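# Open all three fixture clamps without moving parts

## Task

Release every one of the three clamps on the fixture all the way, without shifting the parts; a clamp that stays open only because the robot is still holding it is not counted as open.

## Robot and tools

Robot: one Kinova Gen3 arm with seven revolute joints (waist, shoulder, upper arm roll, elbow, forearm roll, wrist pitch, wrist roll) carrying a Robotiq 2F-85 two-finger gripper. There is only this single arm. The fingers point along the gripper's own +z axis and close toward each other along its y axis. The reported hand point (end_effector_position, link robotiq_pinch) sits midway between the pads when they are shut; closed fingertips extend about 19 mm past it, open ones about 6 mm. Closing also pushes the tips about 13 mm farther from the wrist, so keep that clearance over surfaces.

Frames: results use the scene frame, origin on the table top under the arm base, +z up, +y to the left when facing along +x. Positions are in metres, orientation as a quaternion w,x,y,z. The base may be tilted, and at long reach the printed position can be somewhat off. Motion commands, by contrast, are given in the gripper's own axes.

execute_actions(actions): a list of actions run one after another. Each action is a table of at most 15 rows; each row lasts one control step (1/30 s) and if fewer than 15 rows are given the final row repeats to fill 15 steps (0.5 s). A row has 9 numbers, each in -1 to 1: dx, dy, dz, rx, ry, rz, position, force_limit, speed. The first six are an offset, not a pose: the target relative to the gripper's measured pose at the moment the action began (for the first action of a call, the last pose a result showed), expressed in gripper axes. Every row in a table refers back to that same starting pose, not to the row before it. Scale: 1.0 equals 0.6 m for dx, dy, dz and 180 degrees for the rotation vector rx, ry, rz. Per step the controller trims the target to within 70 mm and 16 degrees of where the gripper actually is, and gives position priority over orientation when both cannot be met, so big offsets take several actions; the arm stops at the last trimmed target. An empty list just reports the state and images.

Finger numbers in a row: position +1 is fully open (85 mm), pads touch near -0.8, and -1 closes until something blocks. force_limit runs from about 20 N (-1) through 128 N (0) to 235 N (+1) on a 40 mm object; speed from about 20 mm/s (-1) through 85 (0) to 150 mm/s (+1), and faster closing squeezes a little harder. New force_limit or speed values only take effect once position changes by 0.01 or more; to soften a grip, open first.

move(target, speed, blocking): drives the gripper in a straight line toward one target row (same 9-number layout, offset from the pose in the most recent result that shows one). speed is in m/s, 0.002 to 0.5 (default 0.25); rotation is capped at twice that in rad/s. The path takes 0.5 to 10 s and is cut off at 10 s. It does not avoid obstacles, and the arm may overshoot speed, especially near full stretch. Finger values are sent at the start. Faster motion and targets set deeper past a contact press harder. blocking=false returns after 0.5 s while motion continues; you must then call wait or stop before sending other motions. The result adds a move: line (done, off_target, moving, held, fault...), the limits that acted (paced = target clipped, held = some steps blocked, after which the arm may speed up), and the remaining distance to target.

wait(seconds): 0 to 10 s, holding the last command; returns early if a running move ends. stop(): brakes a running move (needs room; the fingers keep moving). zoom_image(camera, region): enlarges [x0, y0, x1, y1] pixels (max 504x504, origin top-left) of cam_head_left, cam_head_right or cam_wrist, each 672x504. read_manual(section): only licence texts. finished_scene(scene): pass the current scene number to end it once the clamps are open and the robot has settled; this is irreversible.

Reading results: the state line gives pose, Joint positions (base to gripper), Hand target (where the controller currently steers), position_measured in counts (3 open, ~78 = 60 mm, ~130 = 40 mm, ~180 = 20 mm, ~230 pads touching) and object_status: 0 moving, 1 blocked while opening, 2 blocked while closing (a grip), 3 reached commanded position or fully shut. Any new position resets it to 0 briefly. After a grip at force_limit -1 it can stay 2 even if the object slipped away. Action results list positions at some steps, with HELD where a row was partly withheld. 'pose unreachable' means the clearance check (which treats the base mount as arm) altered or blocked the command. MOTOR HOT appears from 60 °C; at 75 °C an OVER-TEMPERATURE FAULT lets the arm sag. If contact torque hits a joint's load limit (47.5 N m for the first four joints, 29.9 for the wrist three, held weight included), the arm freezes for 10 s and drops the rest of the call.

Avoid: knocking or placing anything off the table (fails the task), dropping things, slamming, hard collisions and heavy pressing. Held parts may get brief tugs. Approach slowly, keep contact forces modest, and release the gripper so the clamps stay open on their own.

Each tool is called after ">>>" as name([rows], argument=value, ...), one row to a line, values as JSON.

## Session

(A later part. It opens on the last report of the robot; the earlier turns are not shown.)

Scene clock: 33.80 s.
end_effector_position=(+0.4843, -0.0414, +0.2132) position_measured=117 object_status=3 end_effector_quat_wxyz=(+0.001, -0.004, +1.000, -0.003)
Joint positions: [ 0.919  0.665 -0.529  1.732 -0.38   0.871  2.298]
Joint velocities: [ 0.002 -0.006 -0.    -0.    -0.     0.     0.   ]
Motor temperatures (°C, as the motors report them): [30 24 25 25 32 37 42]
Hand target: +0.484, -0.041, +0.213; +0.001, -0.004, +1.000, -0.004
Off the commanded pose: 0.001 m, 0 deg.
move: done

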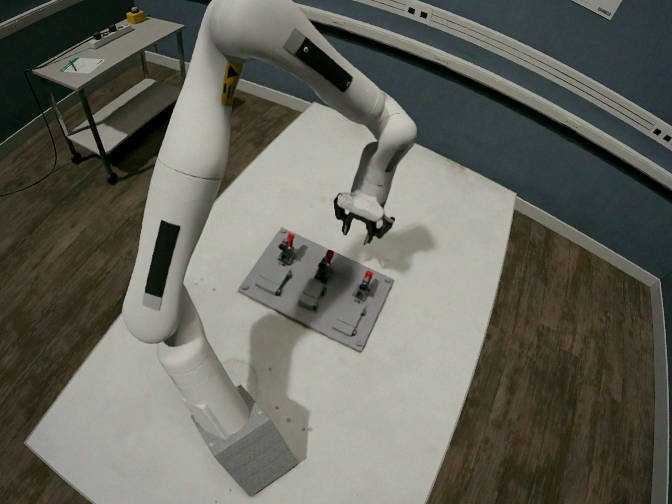

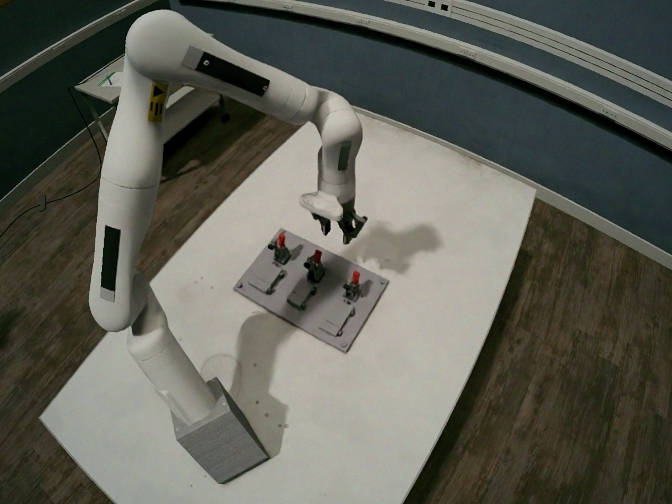

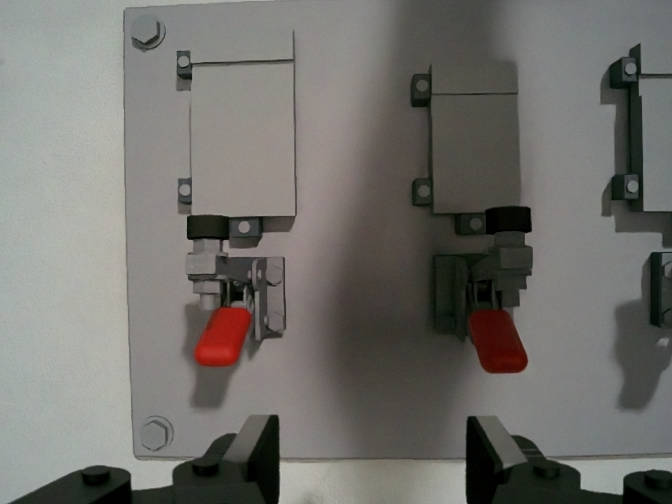

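>>> move(target=[-0.038,0.083,0.182,0,0,0,-1,-0.4,0.5], speed=0.2)

>>> move(target=[0.043,0,0,0,0,0,-1,-0.4,0.5], speed=0.03)

Scene clock: 34.93 s.
end_effector_position=(+0.5068, +0.0074, +0.1044) position_measured=231 object_status=3 end_effector_quat_wxyz=(+0.001, -0.004, +1.000, -0.003)
Joint positions: [ 0.699  0.771 -0.547  1.798 -0.413  0.592  2.202]
Joint velocities: [-0.009  0.006 -0.003  0.     0.002  0.    -0.004]
Motor temperatures (°C, as the motors report them): [30 24 25 25 32 37 42]
Hand target: +0.507, +0.008, +0.104; +0.001, -0.004, +1.000, -0.003
Off the commanded pose: 0.001 m, 0 deg.
move: done

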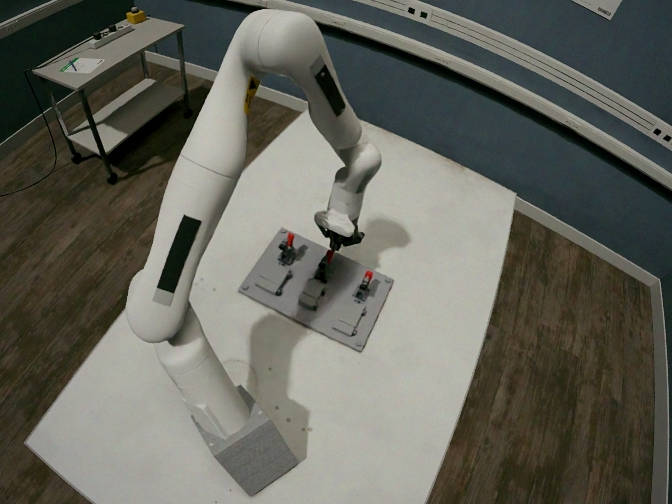

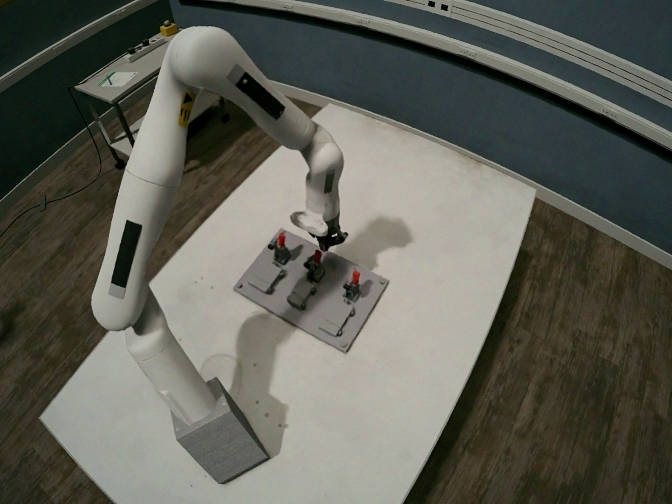

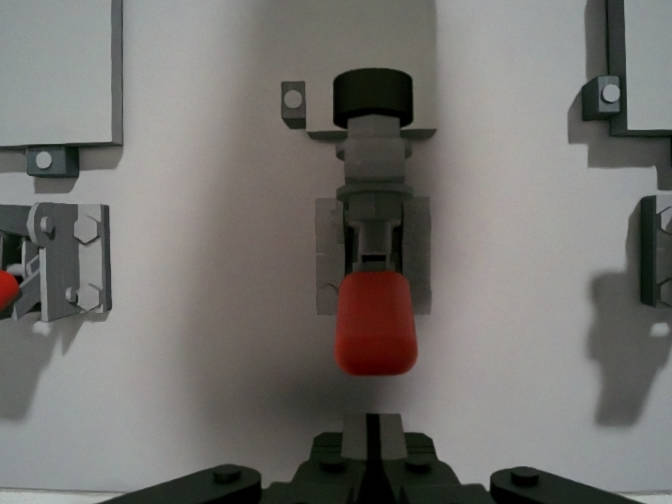

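Scene clock: 36.03 s.
end_effector_position=(+0.4855, +0.0071, +0.1053) position_measured=231 object_status=3 end_effector_quat_wxyz=(+0.005, -0.005, +1.000, -0.005)
Joint positions: [ 0.743  0.758 -0.578  1.878 -0.429  0.534  2.242]
Joint velocities: [ 0.001 -0.     0.     0.001 -0.002  0.001  0.003]
Motor temperatures (°C, as the motors report them): [30 24 25 25 32 37 42]
Hand target: +0.481, +0.007, +0.104; +0.001, -0.004, +1.000, -0.004
Off the commanded pose: 0.005 m, 1 deg.
move: off_target

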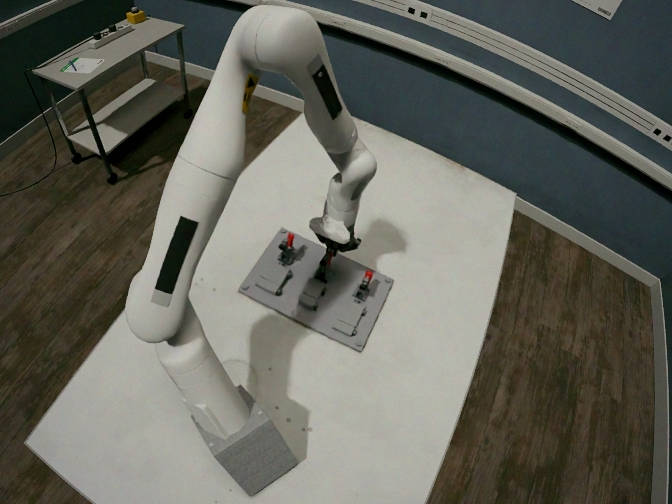

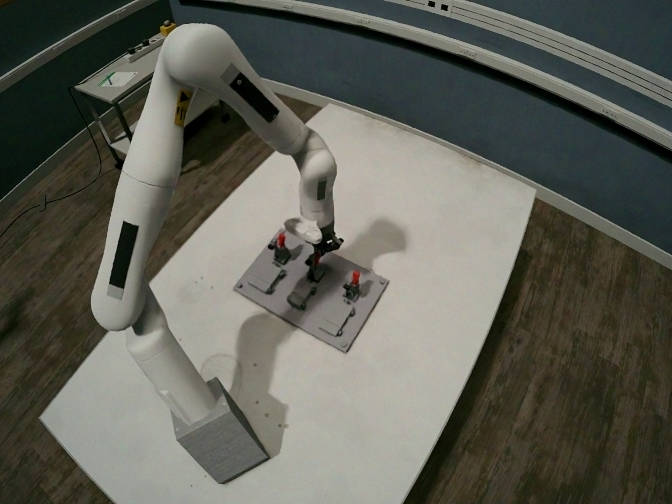

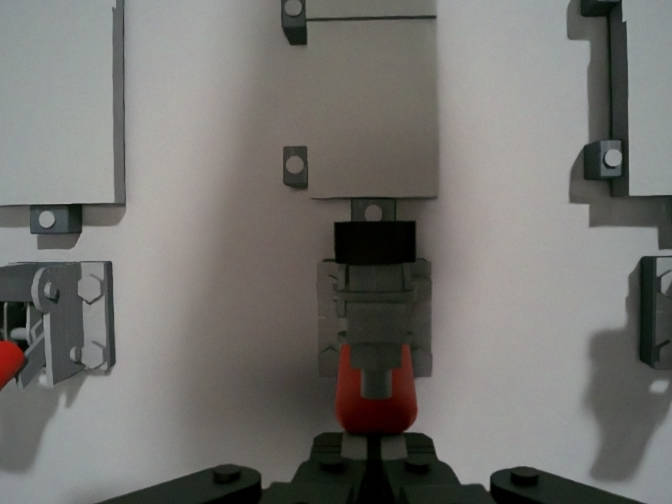

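This opened it noticeably further. Do the same for left.

>>> move(target=[-0.03,0,0,0,0.003,0,-1,-0.4,0.5], speed=0.08)

>>> move(target=[0,0.184,-0.004,0,0,0,-1,-0.4,0.5], speed=0.2)

>>> move(target=[0.042,0,0,0,0,0,-1,-0.4,0.5], speed=0.03)

Scene clock: 36.87 s.
end_effector_position=(+0.5036, +0.0071, +0.1057) position_measured=231 object_status=3 end_effector_quat_wxyz=(+0.001, -0.005, +1.000, -0.005)
Joint positions: [ 0.704  0.766 -0.548  1.809 -0.413  0.587  2.206]
Joint velocities: [-0.004  0.002 -0.002 -0.001  0.001  0.001 -0.002]
Motor temperatures (°C, as the motors report them): [30 24 25 25 32 37 42]
Hand target: +0.504, +0.007, +0.105; +0.001, -0.005, +1.000, -0.005
Off the commanded pose: 0.000 m, 0 deg.
move: done

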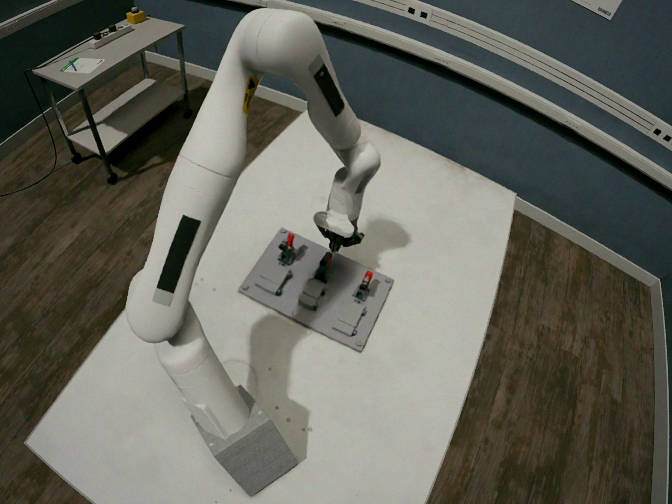

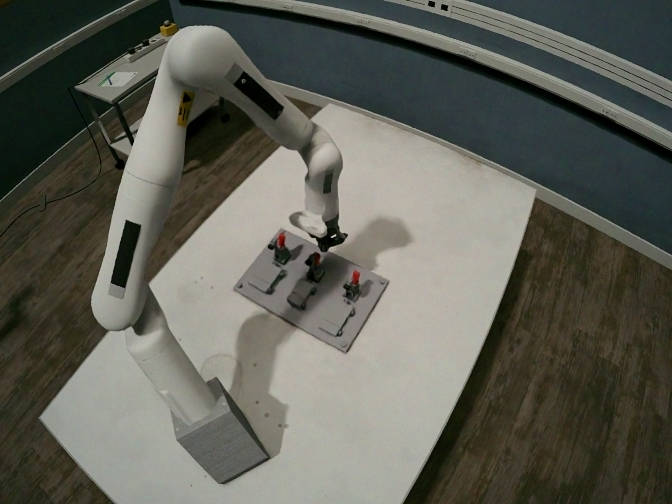

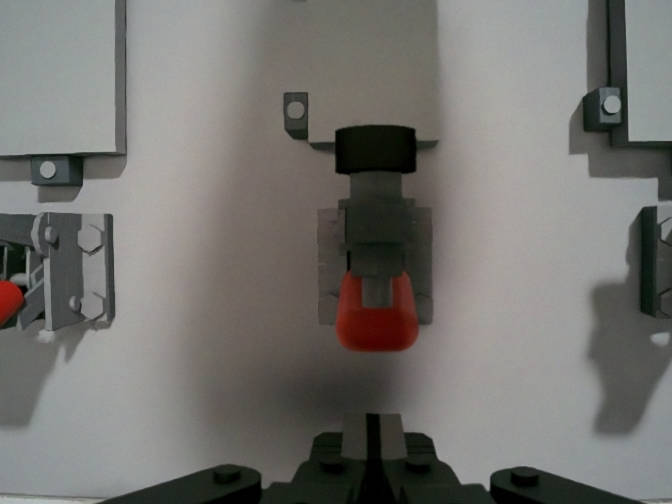

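Scene clock: 37.73 s.
end_effector_position=(+0.5020, +0.1167, +0.1069) position_measured=231 object_status=3 end_effector_quat_wxyz=(+0.001, -0.004, +1.000, -0.005)
Joint positions: [ 0.543  0.599 -0.58   1.886 -0.473  0.553  2.025]
Joint velocities: [-0.008 -0.009 -0.006  0.     0.005 -0.001 -0.006]
Motor temperatures (°C, as the motors report them): [30 24 25 25 32 37 42]
Hand target: +0.502, +0.117, +0.107; +0.001, -0.005, +1.000, -0.005
Off the commanded pose: 0.001 m, 0 deg.
move: done

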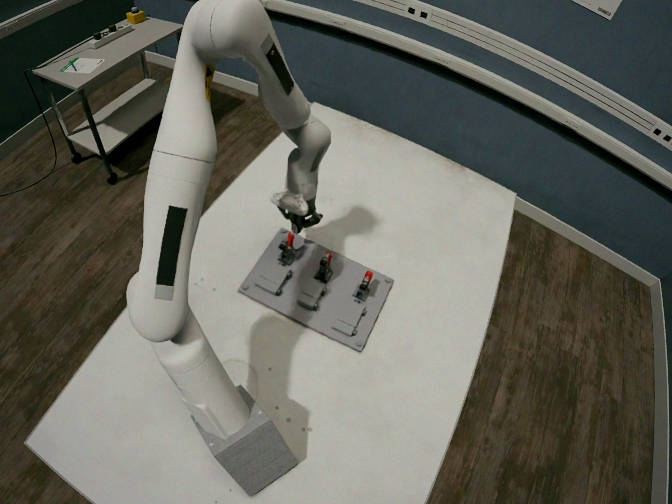

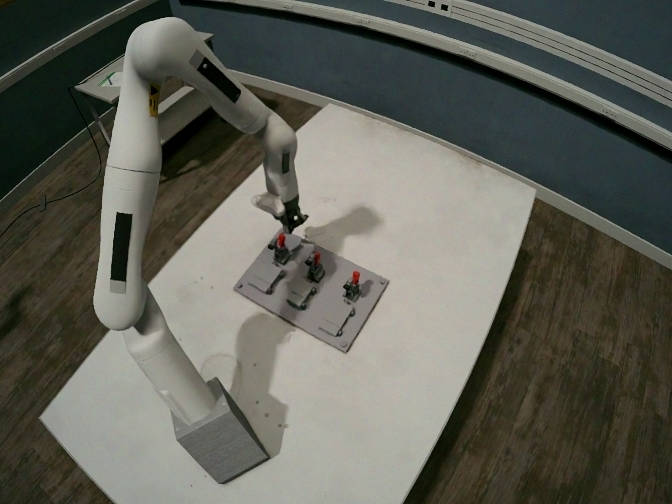

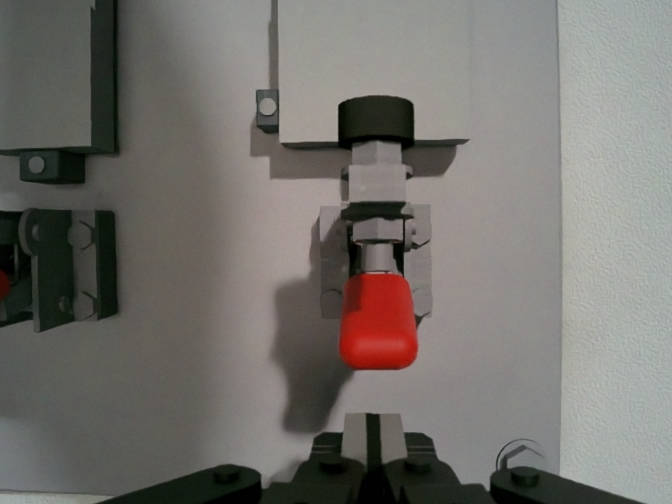

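Scene clock: 38.80 s.
end_effector_position=(+0.4826, +0.1161, +0.1082) position_measured=231 object_status=3 end_effector_quat_wxyz=(+0.007, -0.005, +1.000, -0.006)
Joint positions: [ 0.585  0.579 -0.619  1.964 -0.502  0.494  2.065]
Joint velocities: [ 0.002 -0.002 -0.     0.001 -0.002  0.001  0.002]
Motor temperatures (°C, as the motors report them): [30 24 25 25 32 37 42]
Hand target: +0.477, +0.116, +0.107; +0.001, -0.004, +1.000, -0.005
Off the commanded pose: 0.006 m, 1 deg.
move: off_target

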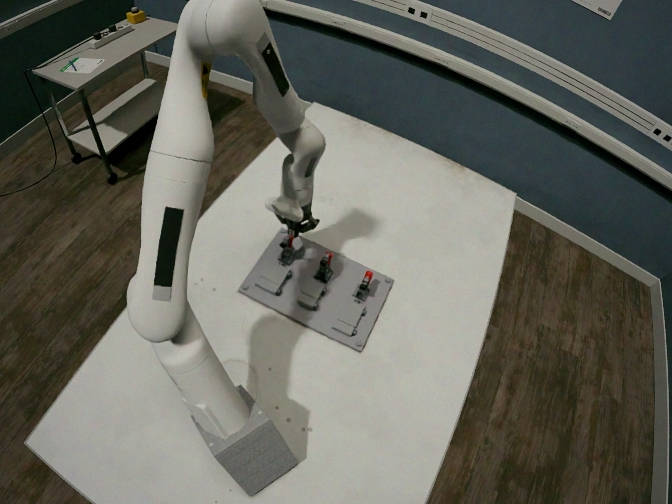

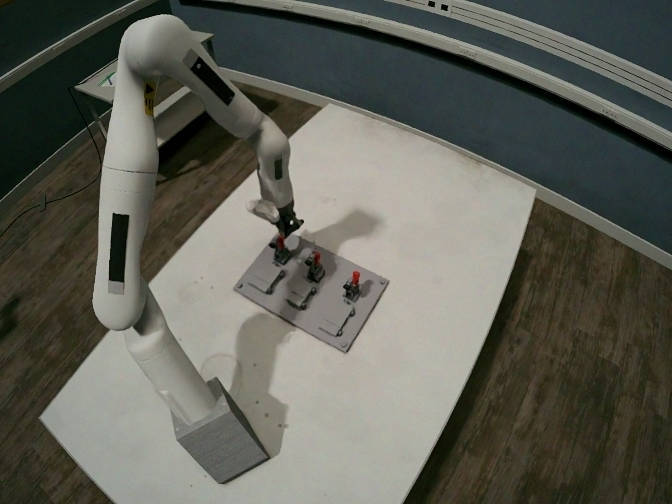

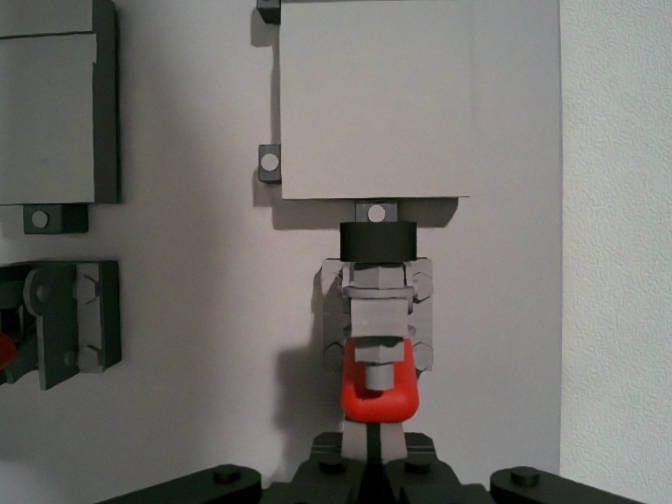

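>>> move(target=[-0.035,0,0,0,0.004,0,-1,-0.4,0.5], speed=0.08)

Scene clock: 39.70 s.
end_effector_position=(+0.5038, +0.1162, +0.1087) position_measured=231 object_status=3 end_effector_quat_wxyz=(+0.001, -0.005, +1.000, -0.006)
Joint positions: [ 0.541  0.596 -0.575  1.879 -0.469  0.56   2.021]
Joint velocities: [-0.005  0.002 -0.003 -0.001  0.001  0.    -0.001]
Motor temperatures (°C, as the motors report them): [30 24 25 25 32 37 42]
Hand target: +0.504, +0.116, +0.109; +0.001, -0.005, +1.000, -0.006
Off the commanded pose: 0.000 m, 0 deg.
move: done

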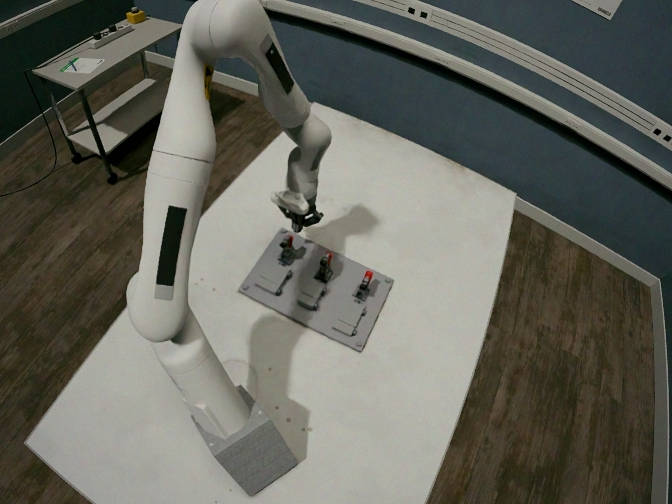

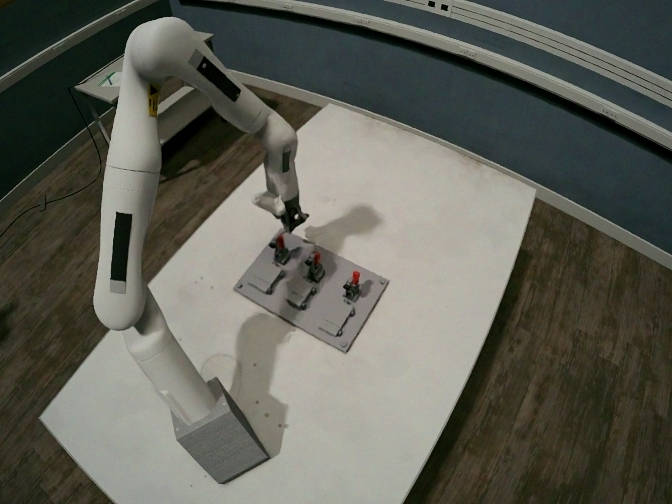

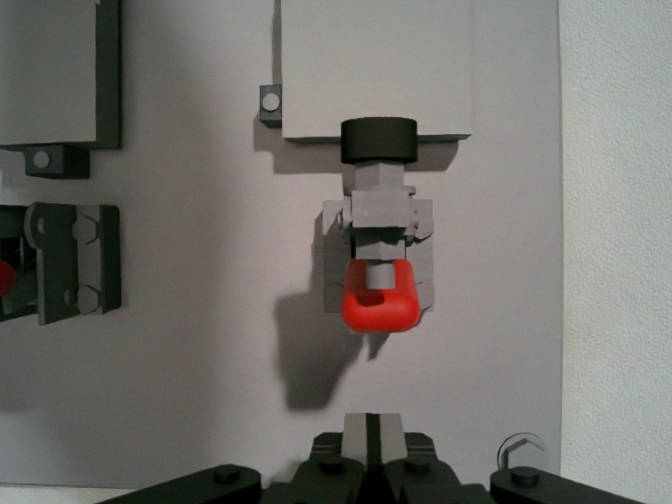

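>>> move(target=[-0.018,-0.364,0.008,0,0,0,-1,-0.4,0.5], speed=0.25)

>>> move(target=[0.054,0,0,0,0,0,-1,-0.4,0.5], speed=0.03)

Scene clock: 41.07 s.
end_effector_position=(+0.5178, -0.1015, +0.1072) position_measured=231 object_status=3 end_effector_quat_wxyz=(+0.001, -0.005, +1.000, -0.006)
Joint positions: [ 0.793  0.938 -0.481  1.605 -0.339  0.704  2.314]
Joint velocities: [ 0.001  0.011  0.002 -0.001 -0.002  0.001  0.002]
Motor temperatures (°C, as the motors report them): [30 24 25 25 32 37 42]
Hand target: +0.517, -0.102, +0.107; +0.001, -0.005, +1.000, -0.006
Off the commanded pose: 0.001 m, 0 deg.
move: done

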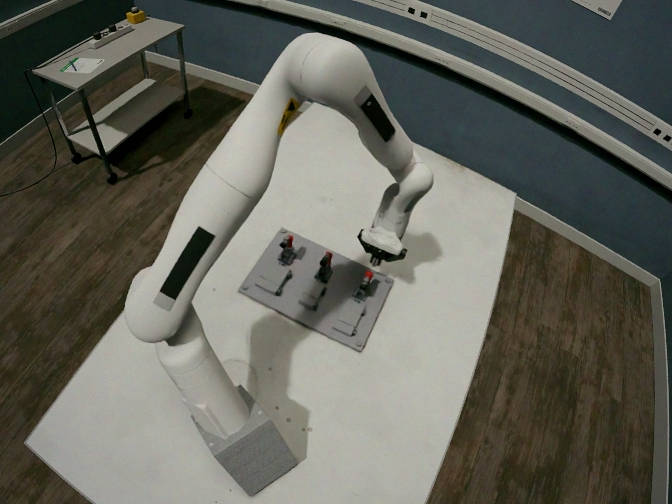

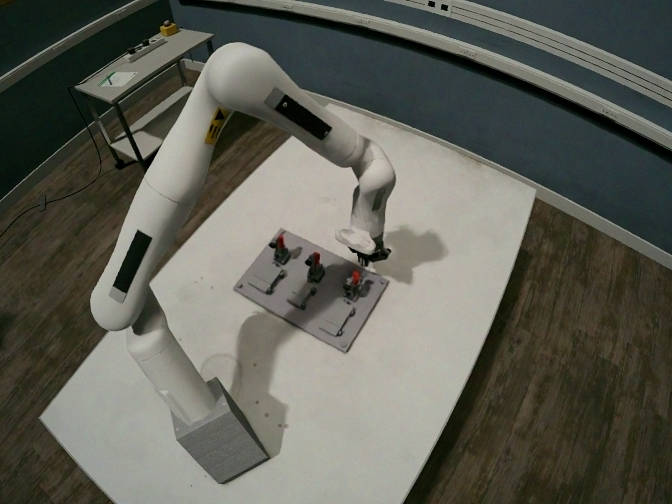

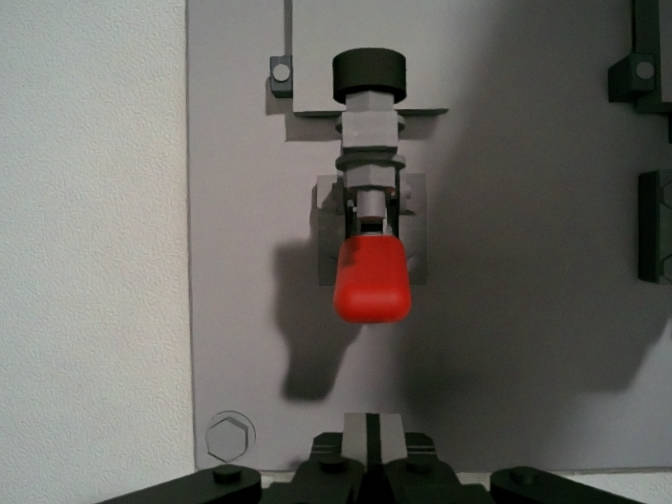

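Scene clock: 42.37 s.
end_effector_position=(+0.4883, -0.1019, +0.1077) position_measured=231 object_status=3 end_effector_quat_wxyz=(+0.004, -0.006, +1.000, -0.008)
Joint positions: [ 0.846  0.922 -0.505  1.707 -0.347  0.636  2.363]
Joint velocities: [ 0.    -0.002  0.     0.001 -0.002  0.001 -0.   ]
Motor temperatures (°C, as the motors report them): [30 24 25 25 32 37 42]
Hand target: +0.485, -0.102, +0.107; +0.001, -0.005, +1.000, -0.007
Off the commanded pose: 0.003 m, 0 deg.
move: done

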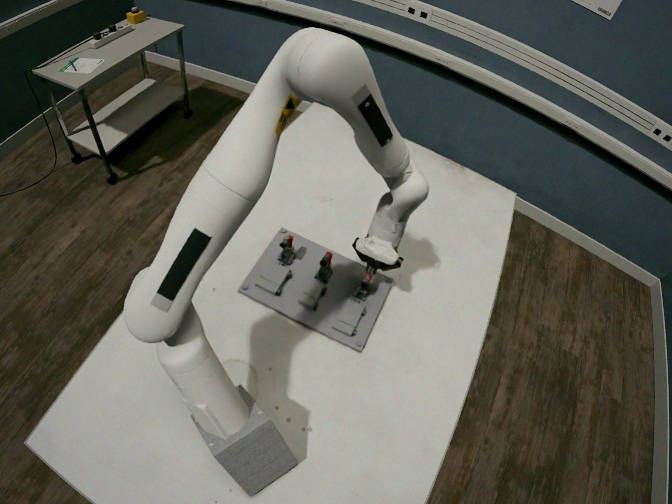

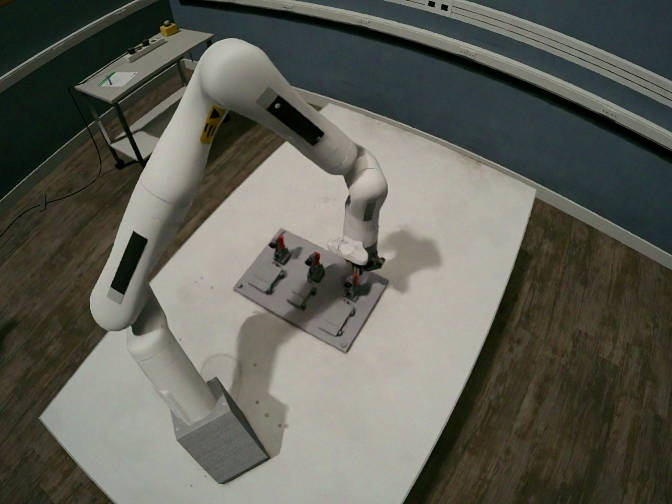

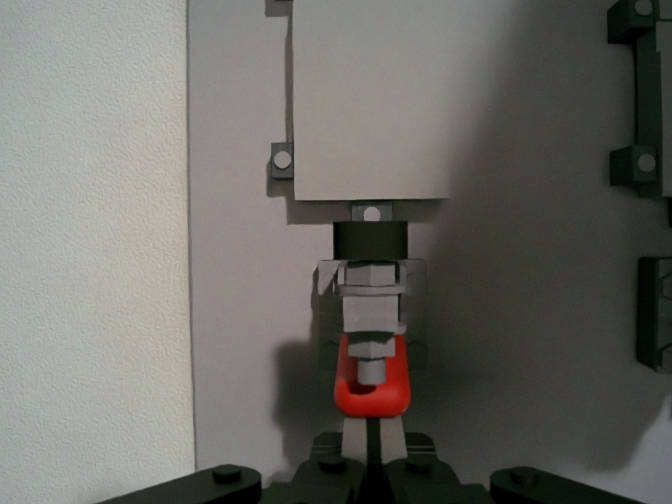

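Blocked as expected; push slightly more to confirm, then back off.

>>> move(target=[0.01,0,0,0,0,0,-1,-0.4,0.5], speed=0.02)

>>> move(target=[-0.027,0,0,0,0,0,-1,-0.4,0.5], speed=0.08)

Scene clock: 43.17 s.
end_effector_position=(+0.4879, -0.1017, +0.1087) position_measured=231 object_status=3 end_effector_quat_wxyz=(+0.009, -0.008, +1.000, -0.009)
Joint positions: [ 0.854  0.918 -0.512  1.72  -0.351  0.62   2.373]
Joint velocities: [-0.001 -0.     0.002  0.    -0.003 -0.001  0.003]
Motor temperatures (°C, as the motors report them): [30 24 25 25 32 37 42]
Hand target: +0.482, -0.102, +0.108; +0.004, -0.006, +1.000, -0.008
Off the commanded pose: 0.006 m, 1 deg.
move: off_target

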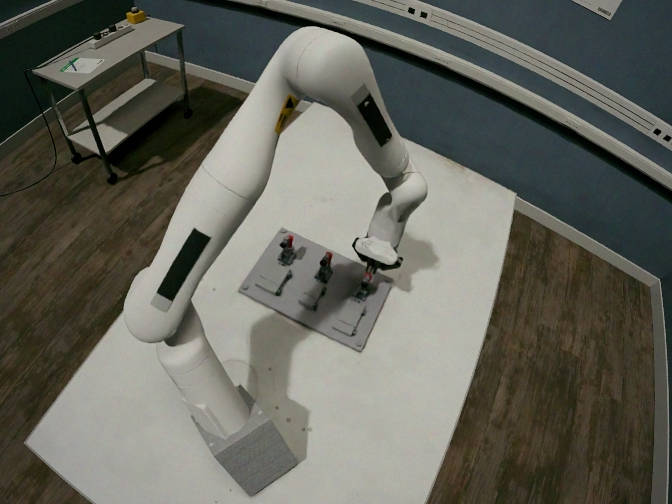

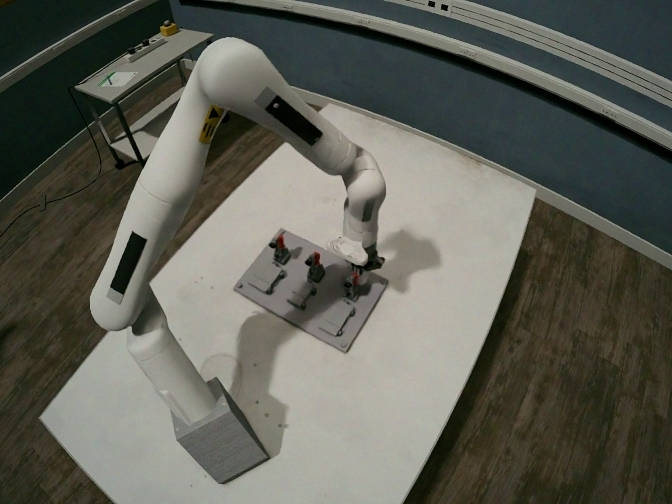

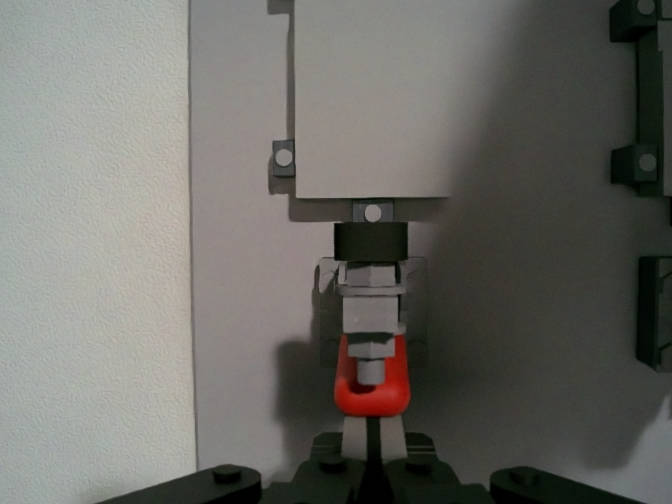

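Scene clock: 43.87 s.
end_effector_position=(+0.5041, -0.1015, +0.1091) position_measured=231 object_status=3 end_effector_quat_wxyz=(+0.009, -0.008, +1.000, -0.009)
Joint positions: [ 0.827  0.924 -0.5    1.669 -0.348  0.653  2.349]
Joint velocities: [-0.003  0.001 -0.001 -0.     0.    -0.    -0.002]
Motor temperatures (°C, as the motors report them): [30 24 25 25 32 37 42]
Hand target: +0.504, -0.101, +0.109; +0.009, -0.008, +1.000, -0.009
Off the commanded pose: 0.000 m, 0 deg.
move: done

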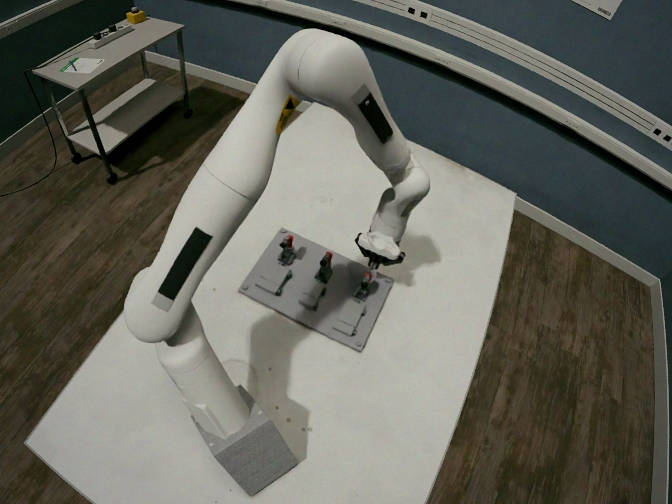

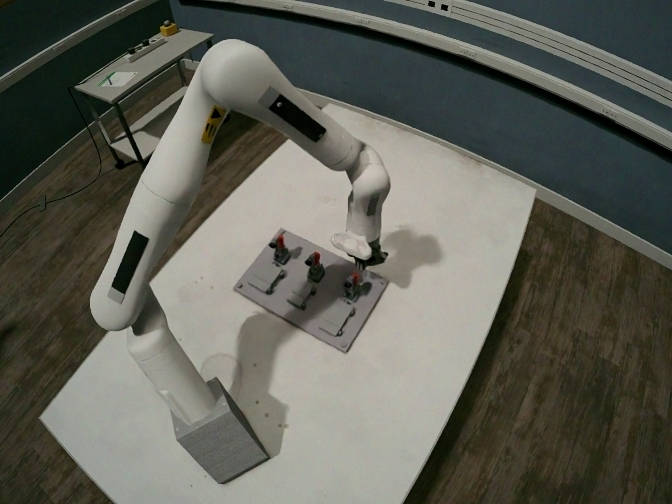

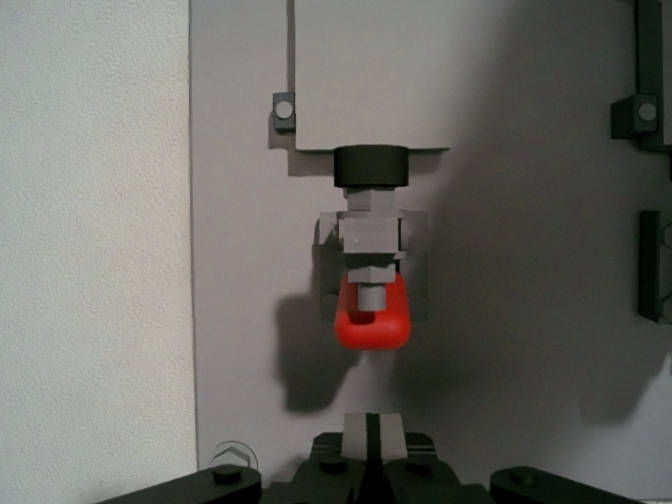

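>>> finished_scene(scene=2)

The scene is finished: the task was done.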